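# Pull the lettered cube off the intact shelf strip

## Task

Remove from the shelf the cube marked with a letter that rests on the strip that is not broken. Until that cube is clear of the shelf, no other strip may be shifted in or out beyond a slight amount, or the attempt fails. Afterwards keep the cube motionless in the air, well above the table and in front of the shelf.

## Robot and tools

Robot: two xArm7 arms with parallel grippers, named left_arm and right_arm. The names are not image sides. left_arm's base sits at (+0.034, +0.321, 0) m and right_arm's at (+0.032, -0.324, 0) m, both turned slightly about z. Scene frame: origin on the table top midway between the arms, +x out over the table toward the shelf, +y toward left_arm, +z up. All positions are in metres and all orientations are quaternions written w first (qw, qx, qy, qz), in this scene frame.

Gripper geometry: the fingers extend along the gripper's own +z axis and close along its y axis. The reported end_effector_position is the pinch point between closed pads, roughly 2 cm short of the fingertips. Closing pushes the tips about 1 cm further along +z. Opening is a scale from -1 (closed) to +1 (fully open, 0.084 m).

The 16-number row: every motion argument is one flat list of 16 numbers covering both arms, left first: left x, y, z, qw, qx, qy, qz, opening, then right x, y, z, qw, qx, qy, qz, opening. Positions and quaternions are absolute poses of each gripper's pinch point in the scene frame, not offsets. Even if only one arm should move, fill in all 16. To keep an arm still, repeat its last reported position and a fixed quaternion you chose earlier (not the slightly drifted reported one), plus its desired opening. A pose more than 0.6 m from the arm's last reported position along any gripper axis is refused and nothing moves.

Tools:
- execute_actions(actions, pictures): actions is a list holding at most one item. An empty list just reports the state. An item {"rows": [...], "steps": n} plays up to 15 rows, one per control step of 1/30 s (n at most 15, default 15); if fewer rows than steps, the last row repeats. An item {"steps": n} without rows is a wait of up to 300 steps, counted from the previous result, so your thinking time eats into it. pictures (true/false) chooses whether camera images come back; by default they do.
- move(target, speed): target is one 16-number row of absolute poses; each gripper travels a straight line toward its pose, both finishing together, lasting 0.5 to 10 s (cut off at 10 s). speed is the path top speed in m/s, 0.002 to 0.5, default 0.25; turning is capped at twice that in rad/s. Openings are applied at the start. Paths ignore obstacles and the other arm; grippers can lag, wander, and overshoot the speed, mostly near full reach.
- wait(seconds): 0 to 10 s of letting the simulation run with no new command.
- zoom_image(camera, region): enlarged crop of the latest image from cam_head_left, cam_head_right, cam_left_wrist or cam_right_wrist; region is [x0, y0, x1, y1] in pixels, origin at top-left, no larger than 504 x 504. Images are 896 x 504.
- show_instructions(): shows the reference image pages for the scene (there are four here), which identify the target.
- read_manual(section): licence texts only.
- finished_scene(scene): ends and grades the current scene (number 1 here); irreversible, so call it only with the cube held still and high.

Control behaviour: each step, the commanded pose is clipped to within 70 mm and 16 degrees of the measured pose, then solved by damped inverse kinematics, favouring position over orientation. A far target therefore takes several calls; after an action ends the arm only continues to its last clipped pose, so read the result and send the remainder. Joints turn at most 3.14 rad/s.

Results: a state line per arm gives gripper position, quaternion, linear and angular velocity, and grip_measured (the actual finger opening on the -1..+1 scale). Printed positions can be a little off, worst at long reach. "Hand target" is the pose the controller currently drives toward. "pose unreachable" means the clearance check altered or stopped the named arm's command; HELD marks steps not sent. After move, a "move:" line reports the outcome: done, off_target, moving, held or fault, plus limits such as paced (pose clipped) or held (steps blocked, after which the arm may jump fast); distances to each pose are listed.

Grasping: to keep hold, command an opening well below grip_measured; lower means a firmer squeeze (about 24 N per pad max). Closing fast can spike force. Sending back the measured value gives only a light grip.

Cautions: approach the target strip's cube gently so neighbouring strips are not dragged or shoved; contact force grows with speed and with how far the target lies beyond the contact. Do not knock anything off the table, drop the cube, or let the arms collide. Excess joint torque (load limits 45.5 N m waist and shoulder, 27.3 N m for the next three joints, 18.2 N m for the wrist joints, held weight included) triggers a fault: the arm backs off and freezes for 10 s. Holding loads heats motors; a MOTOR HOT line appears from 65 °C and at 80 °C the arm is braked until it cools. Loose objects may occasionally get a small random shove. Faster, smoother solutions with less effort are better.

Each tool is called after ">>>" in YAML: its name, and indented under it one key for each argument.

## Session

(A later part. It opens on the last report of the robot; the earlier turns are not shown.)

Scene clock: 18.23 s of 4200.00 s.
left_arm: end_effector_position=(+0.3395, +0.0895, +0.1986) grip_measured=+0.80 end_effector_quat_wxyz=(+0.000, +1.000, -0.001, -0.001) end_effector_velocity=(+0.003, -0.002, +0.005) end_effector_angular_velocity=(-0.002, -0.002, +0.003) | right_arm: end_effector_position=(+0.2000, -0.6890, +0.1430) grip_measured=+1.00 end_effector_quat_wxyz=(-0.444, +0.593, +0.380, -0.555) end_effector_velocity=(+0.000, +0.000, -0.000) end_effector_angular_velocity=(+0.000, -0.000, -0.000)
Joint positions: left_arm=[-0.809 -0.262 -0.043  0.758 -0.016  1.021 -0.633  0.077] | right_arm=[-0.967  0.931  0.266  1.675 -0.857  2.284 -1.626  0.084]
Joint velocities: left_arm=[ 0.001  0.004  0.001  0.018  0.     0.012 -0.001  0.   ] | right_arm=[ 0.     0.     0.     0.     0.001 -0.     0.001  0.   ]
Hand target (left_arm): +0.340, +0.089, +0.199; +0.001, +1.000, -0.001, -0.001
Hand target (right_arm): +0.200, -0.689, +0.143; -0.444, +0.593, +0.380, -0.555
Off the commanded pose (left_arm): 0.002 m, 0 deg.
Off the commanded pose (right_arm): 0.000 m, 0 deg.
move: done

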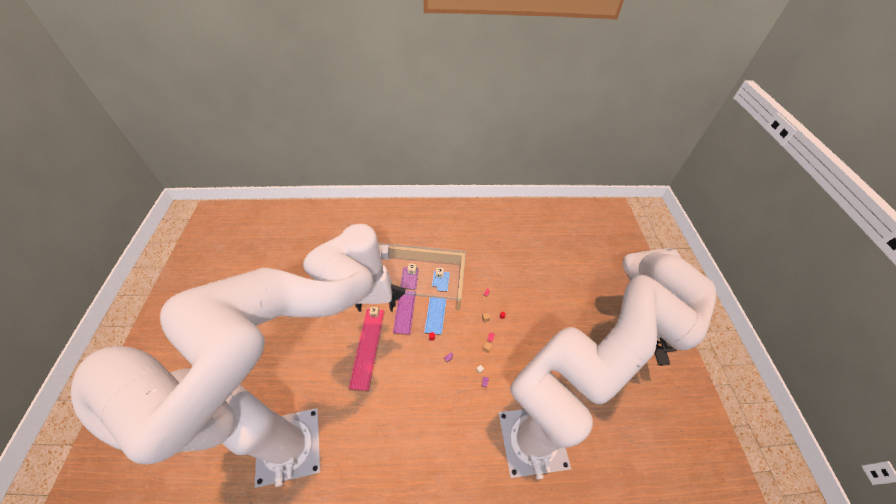

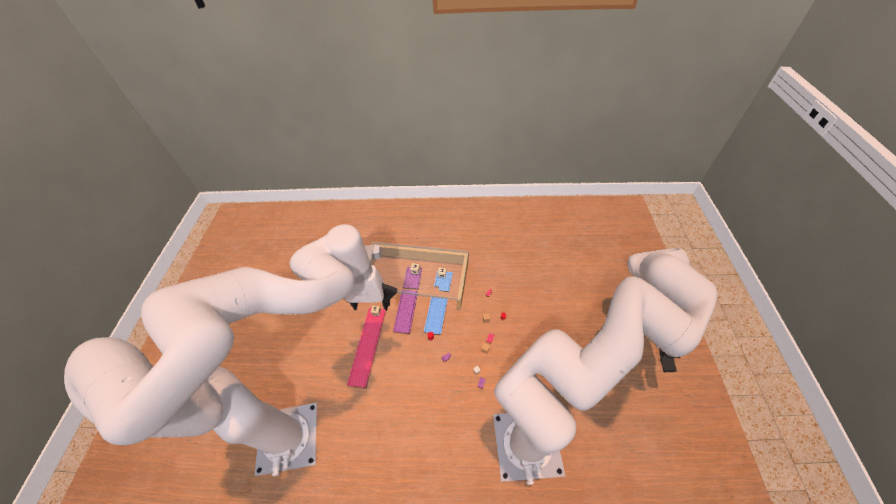

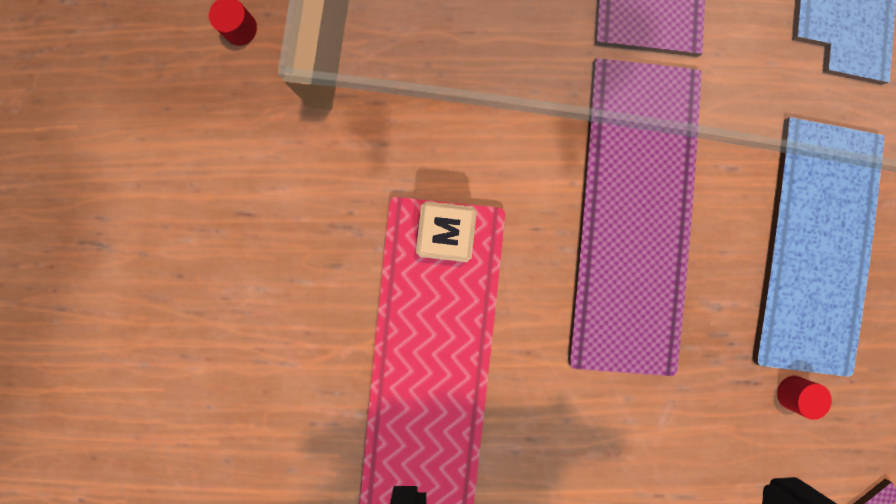

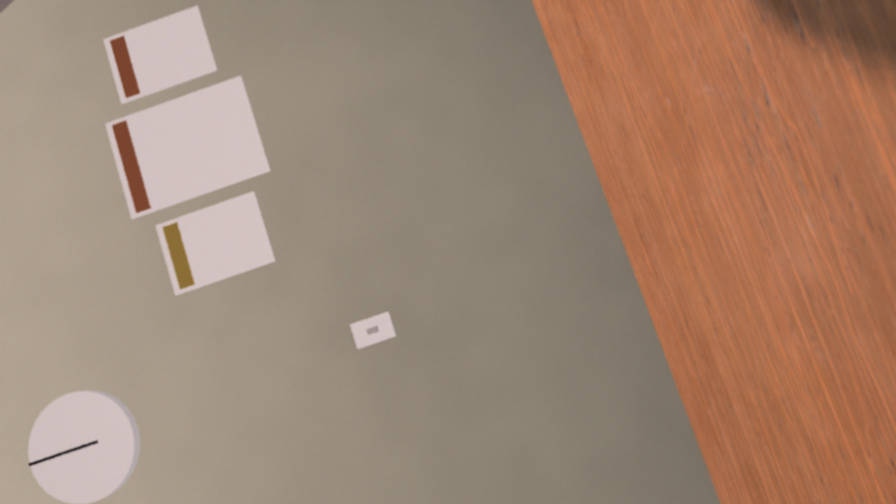

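>>> move:
  target: [0.413,0.124,0.07,0,1,-0.04,0,0.3, 0.2,-0.689,0.143,-0.444,0.593,0.38,-0.555,1]

>>> move:
  target: [0.413,0.124,0.031,0,1,-0.04,0,0.3, 0.2,-0.689,0.143,-0.444,0.593,0.38,-0.555,1]
  speed: 0.06

>>> move:
  target: [0.413,0.124,0.031,0,1,-0.04,0,-0.9, 0.2,-0.689,0.143,-0.444,0.593,0.38,-0.555,1]

>>> move:
  target: [0.385,0.11,0.22,0,1,-0.04,0,-0.9, 0.2,-0.689,0.143,-0.444,0.593,0.38,-0.555,1]
  speed: 0.15

Scene clock: 23.80 s of 4200.00 s.
left_arm: end_effector_position=(+0.4128, +0.1241, +0.0706) grip_measured=+0.29 end_effector_quat_wxyz=(+0.000, +0.999, -0.040, +0.001) end_effector_velocity=(-0.000, +0.002, -0.003) end_effector_angular_velocity=(+0.002, +0.005, +0.003) | right_arm: end_effector_position=(+0.2000, -0.6890, +0.1430) grip_measured=+1.00 end_effector_quat_wxyz=(-0.444, +0.593, +0.380, -0.555) end_effector_velocity=(+0.000, -0.000, +0.001) end_effector_angular_velocity=(-0.001, +0.000, +0.001)
Joint positions: left_arm=[-0.733  0.112  0.046  0.745 -0.008  0.632 -0.394  0.056] | right_arm=[-0.967  0.931  0.266  1.675 -0.857  2.284 -1.626  0.084]
Joint velocities: left_arm=[ 0.002  0.006  0.002 -0.001 -0.002 -0.002  0.002  0.   ] | right_arm=[ 0.    -0.001 -0.    -0.    -0.001  0.    -0.    -0.   ]
Hand target (left_arm): +0.413, +0.124, +0.070; -0.000, +0.999, -0.039, +0.000
Hand target (right_arm): +0.200, -0.689, +0.143; -0.444, +0.593, +0.380, -0.555
Off the commanded pose (left_arm): 0.001 m, 0 deg.
Off the commanded pose (right_arm): 0.000 m, 0 deg.
After step 90, 1.43 s passed at rest.
move: done

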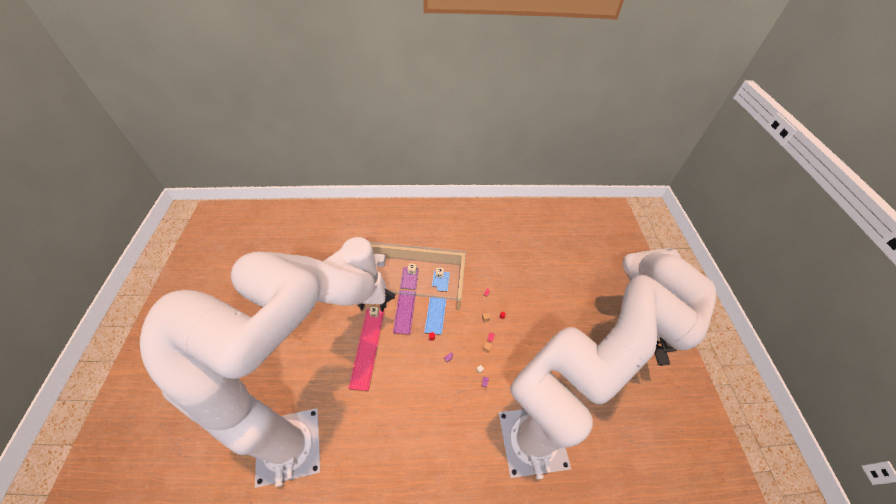

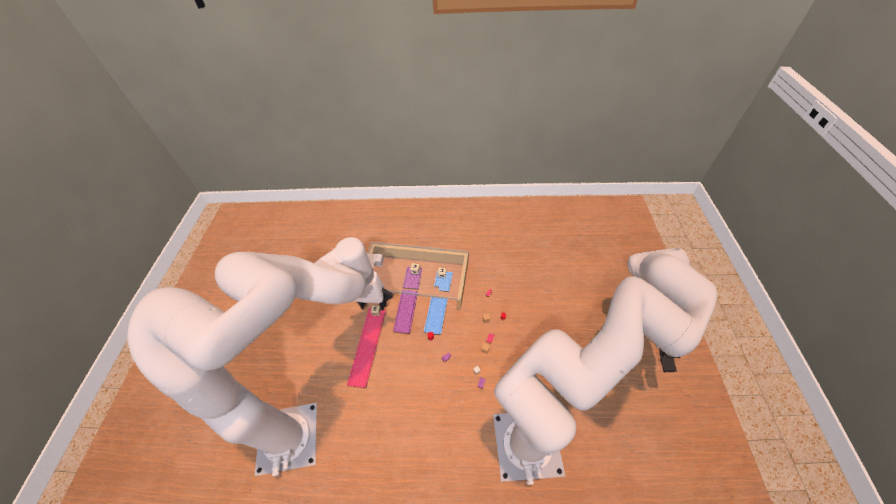

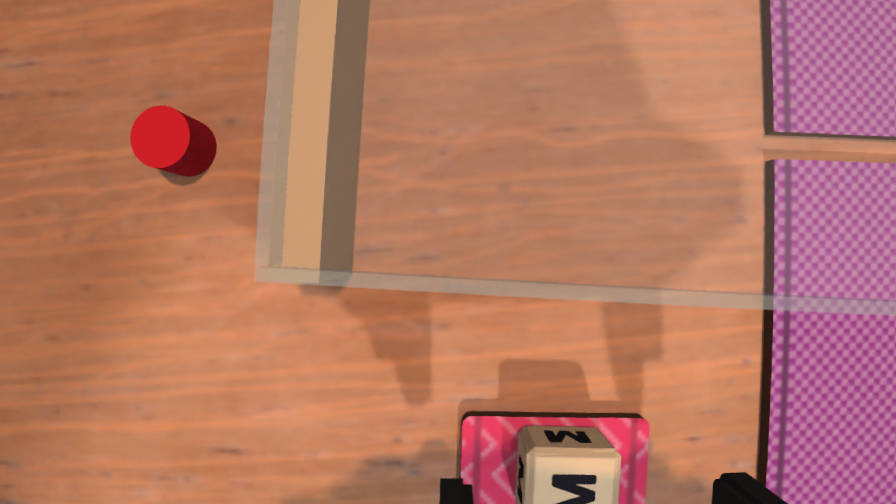

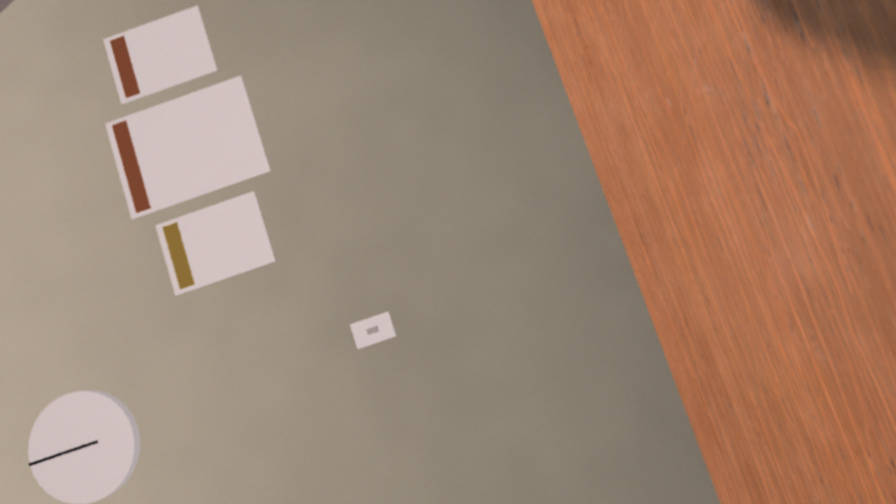

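Scene clock: 24.77 s of 4200.00 s.
left_arm: end_effector_position=(+0.4131, +0.1241, +0.0314) grip_measured=+0.29 end_effector_quat_wxyz=(-0.000, +0.999, -0.040, +0.000) end_effector_velocity=(+0.001, -0.000, -0.001) end_effector_angular_velocity=(-0.000, -0.001, -0.000) | right_arm: end_effector_position=(+0.2000, -0.6890, +0.1430) grip_measured=+1.00 end_effector_quat_wxyz=(-0.444, +0.593, +0.380, -0.555) end_effector_velocity=(+0.000, +0.000, +0.001) end_effector_angular_velocity=(-0.001, -0.002, -0.001)
Joint positions: left_arm=[-0.731  0.215  0.043  0.733 -0.018  0.517 -0.386  0.056] | right_arm=[-0.967  0.931  0.266  1.675 -0.857  2.284 -1.626  0.084]
Joint velocities: left_arm=[ 0.001  0.003 -0.001  0.001 -0.    -0.003  0.    -0.   ] | right_arm=[-0.    -0.002 -0.     0.     0.001  0.    -0.    -0.   ]
Hand target (left_arm): +0.413, +0.124, +0.031; -0.000, +0.999, -0.040, +0.000
Hand target (right_arm): +0.200, -0.689, +0.143; -0.444, +0.593, +0.380, -0.555
Off the commanded pose (left_arm): 0.000 m, 0 deg.
Off the commanded pose (right_arm): 0.000 m, 0 deg.
move: done

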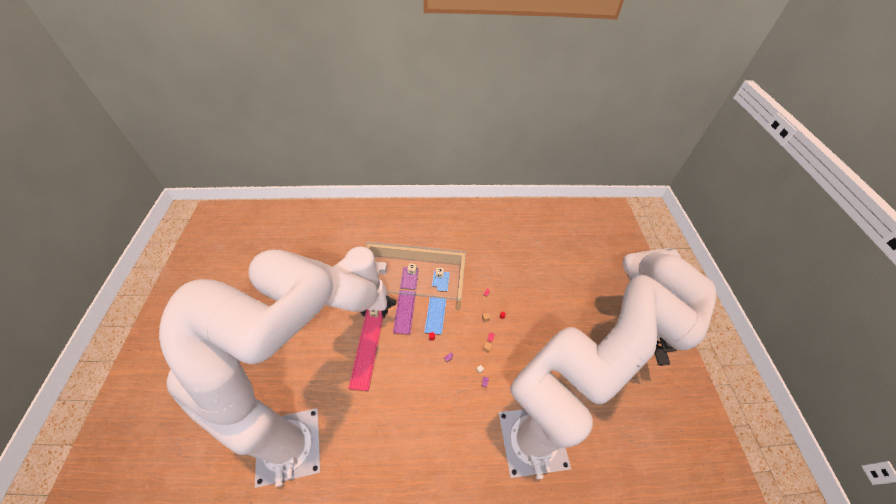

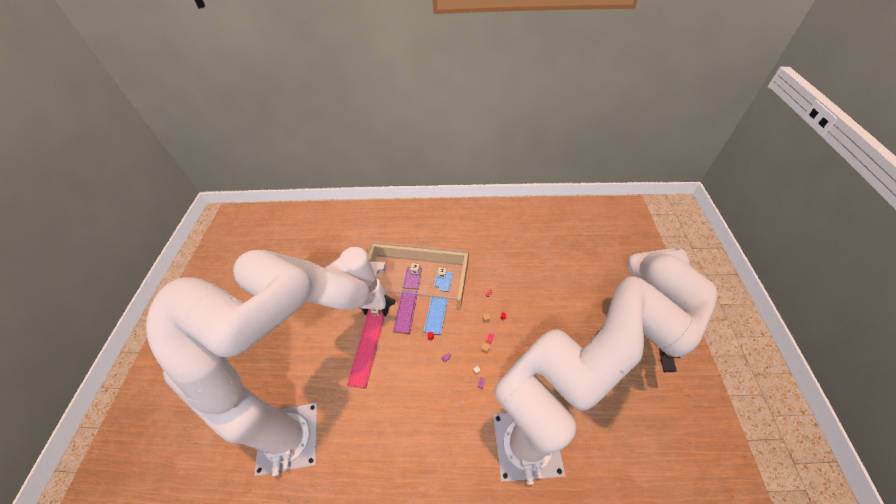

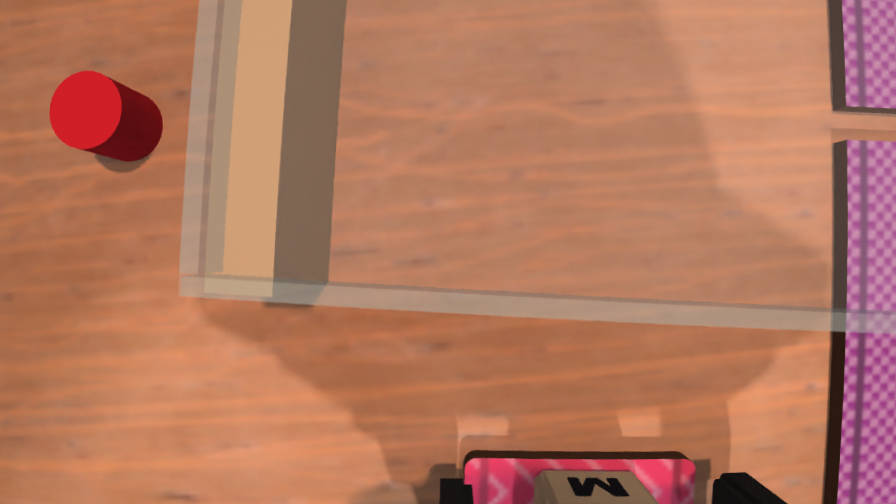

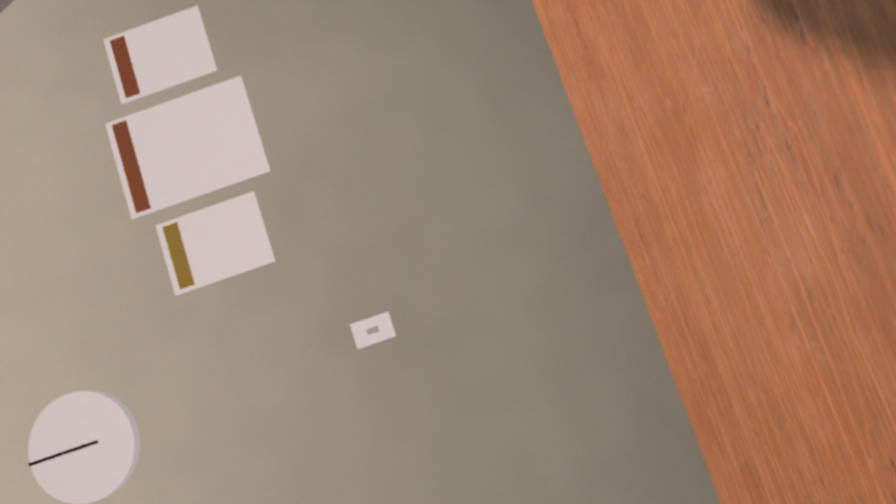

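Scene clock: 25.47 s of 4200.00 s.
left_arm: end_effector_position=(+0.4133, +0.1239, +0.0313) grip_measured=-0.43 end_effector_quat_wxyz=(+0.000, +0.999, -0.040, +0.000) end_effector_velocity=(+0.000, -0.000, +0.000) end_effector_angular_velocity=(-0.001, -0.001, +0.000) | right_arm: end_effector_position=(+0.2000, -0.6890, +0.1430) grip_measured=+1.00 end_effector_quat_wxyz=(-0.444, +0.593, +0.380, -0.555) end_effector_velocity=(-0.000, -0.000, -0.000) end_effector_angular_velocity=(-0.000, +0.000, -0.000)
Joint positions: left_arm=[-0.731  0.216  0.043  0.733 -0.019  0.517 -0.385  0.025] | right_arm=[-0.967  0.931  0.266  1.675 -0.857  2.284 -1.626  0.084]
Joint velocities: left_arm=[ 0.    -0.    -0.    -0.    -0.001 -0.002  0.     0.   ] | right_arm=[-0.  0. -0.  0.  0. -0.  0.  0.]
Hand target (left_arm): +0.413, +0.124, +0.031; -0.000, +0.999, -0.040, +0.000
Hand target (right_arm): +0.200, -0.689, +0.143; -0.444, +0.593, +0.380, -0.555
Off the commanded pose (left_arm): 0.000 m, 0 deg.
Off the commanded pose (right_arm): 0.000 m, 0 deg.
move: done

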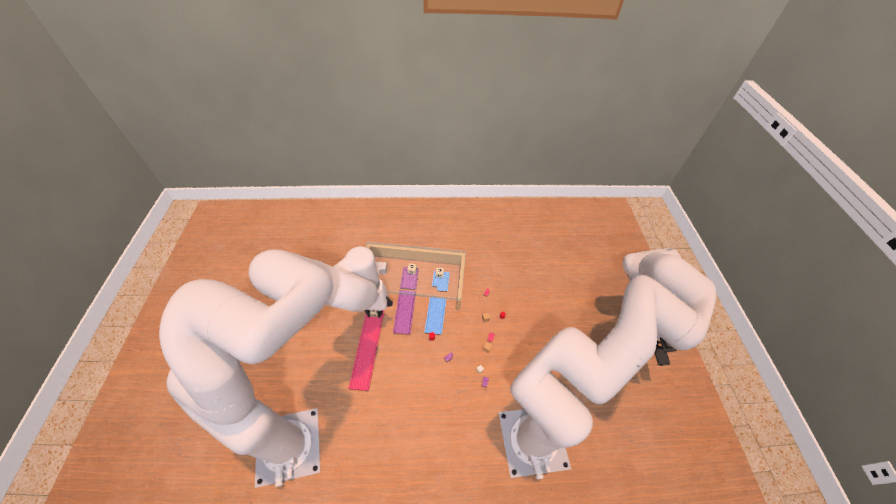

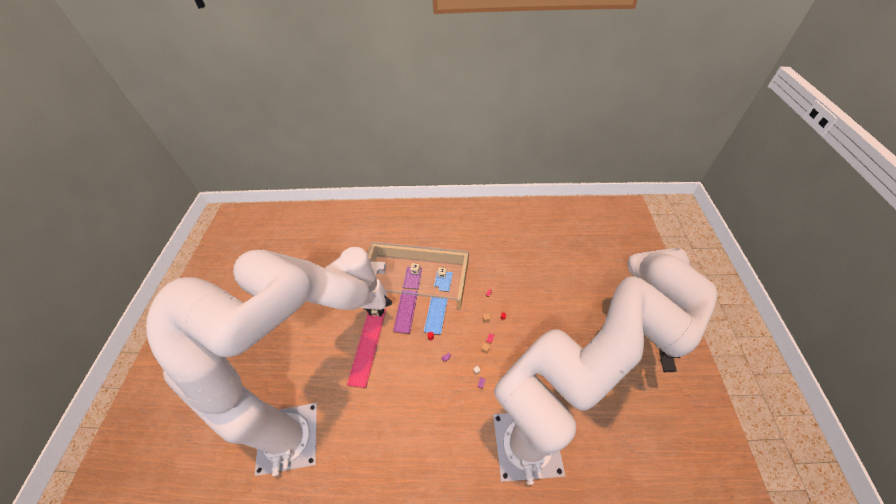

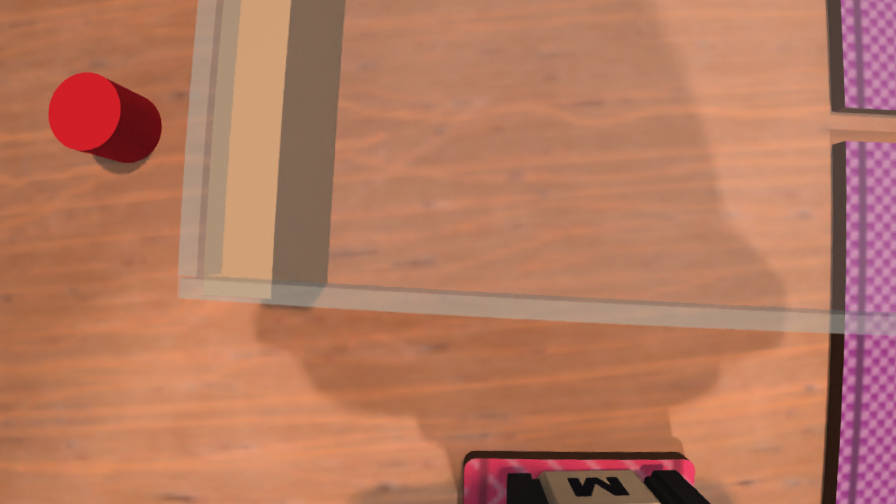

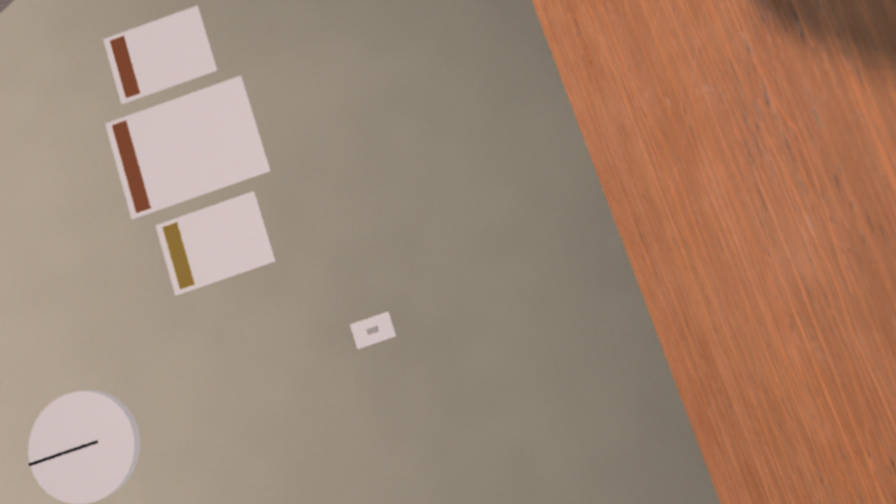

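Scene clock: 27.17 s of 4200.00 s.
left_arm: end_effector_position=(+0.3852, +0.1095, +0.2192) grip_measured=-0.43 end_effector_quat_wxyz=(+0.000, +0.999, -0.041, -0.001) end_effector_velocity=(+0.001, -0.001, +0.004) end_effector_angular_velocity=(-0.004, -0.004, -0.000) | right_arm: end_effector_position=(+0.2000, -0.6890, +0.1430) grip_measured=+1.00 end_effector_quat_wxyz=(-0.444, +0.593, +0.380, -0.555) end_effector_velocity=(+0.000, +0.000, -0.001) end_effector_angular_velocity=(+0.001, +0.001, +0.000)
Joint positions: left_arm=[-0.764 -0.193  0.015  0.885  0.002  1.079 -0.462  0.025] | right_arm=[-0.967  0.931  0.266  1.675 -0.857  2.284 -1.626  0.084]
Joint velocities: left_arm=[-0.    -0.003 -0.001  0.006 -0.001  0.004 -0.     0.   ] | right_arm=[ 0.001  0.002 -0.     0.     0.     0.     0.    -0.   ]
Hand target (left_arm): +0.385, +0.109, +0.220; +0.001, +0.999, -0.041, -0.000
Hand target (right_arm): +0.200, -0.689, +0.143; -0.444, +0.593, +0.380, -0.555
Off the commanded pose (left_arm): 0.001 m, 0 deg.
Off the commanded pose (right_arm): 0.000 m, 0 deg.
move: done

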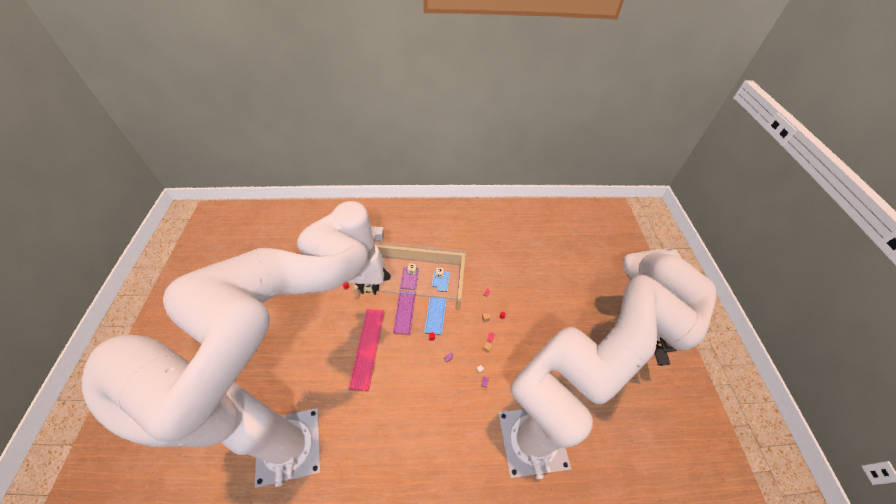

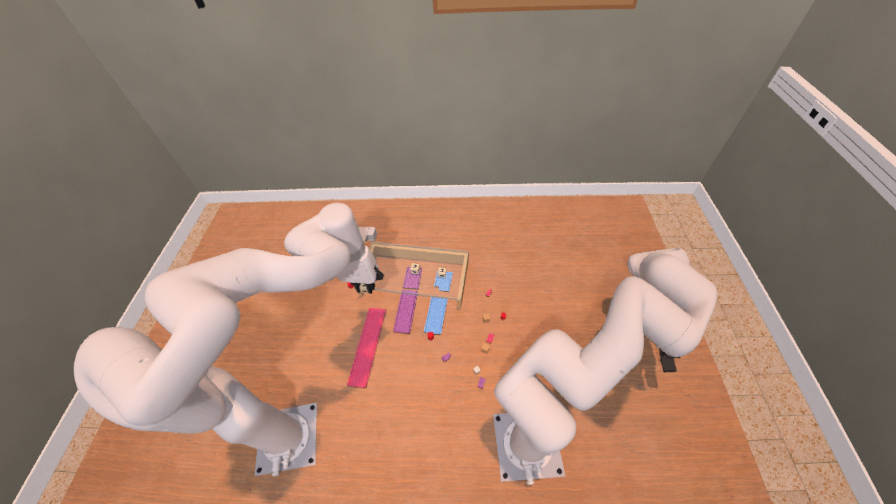

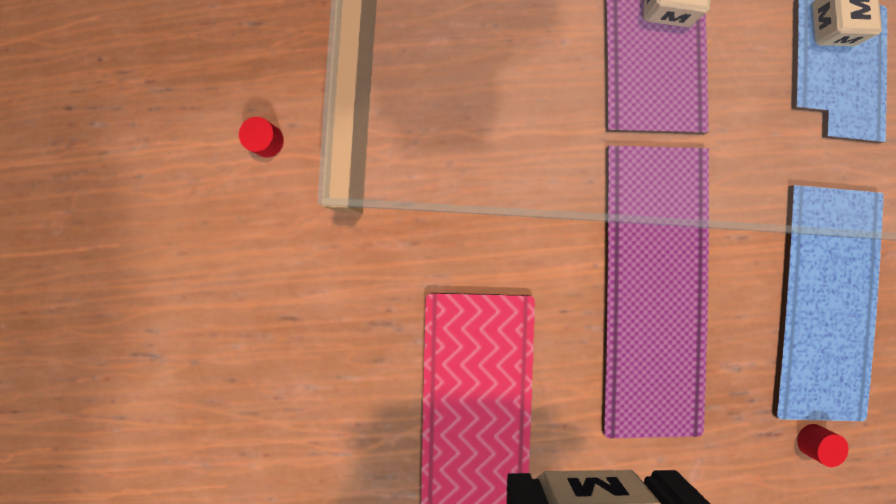

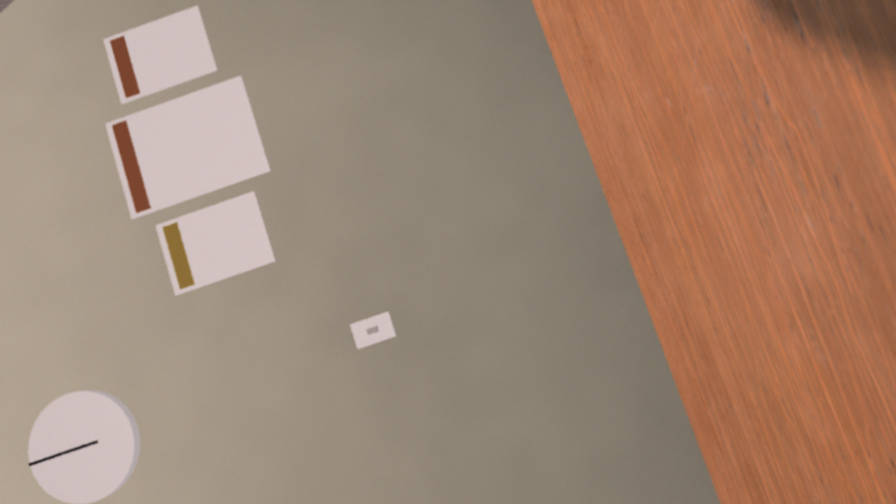

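>>> finished_scene:
  scene: 2

The scene is finished: the task was done.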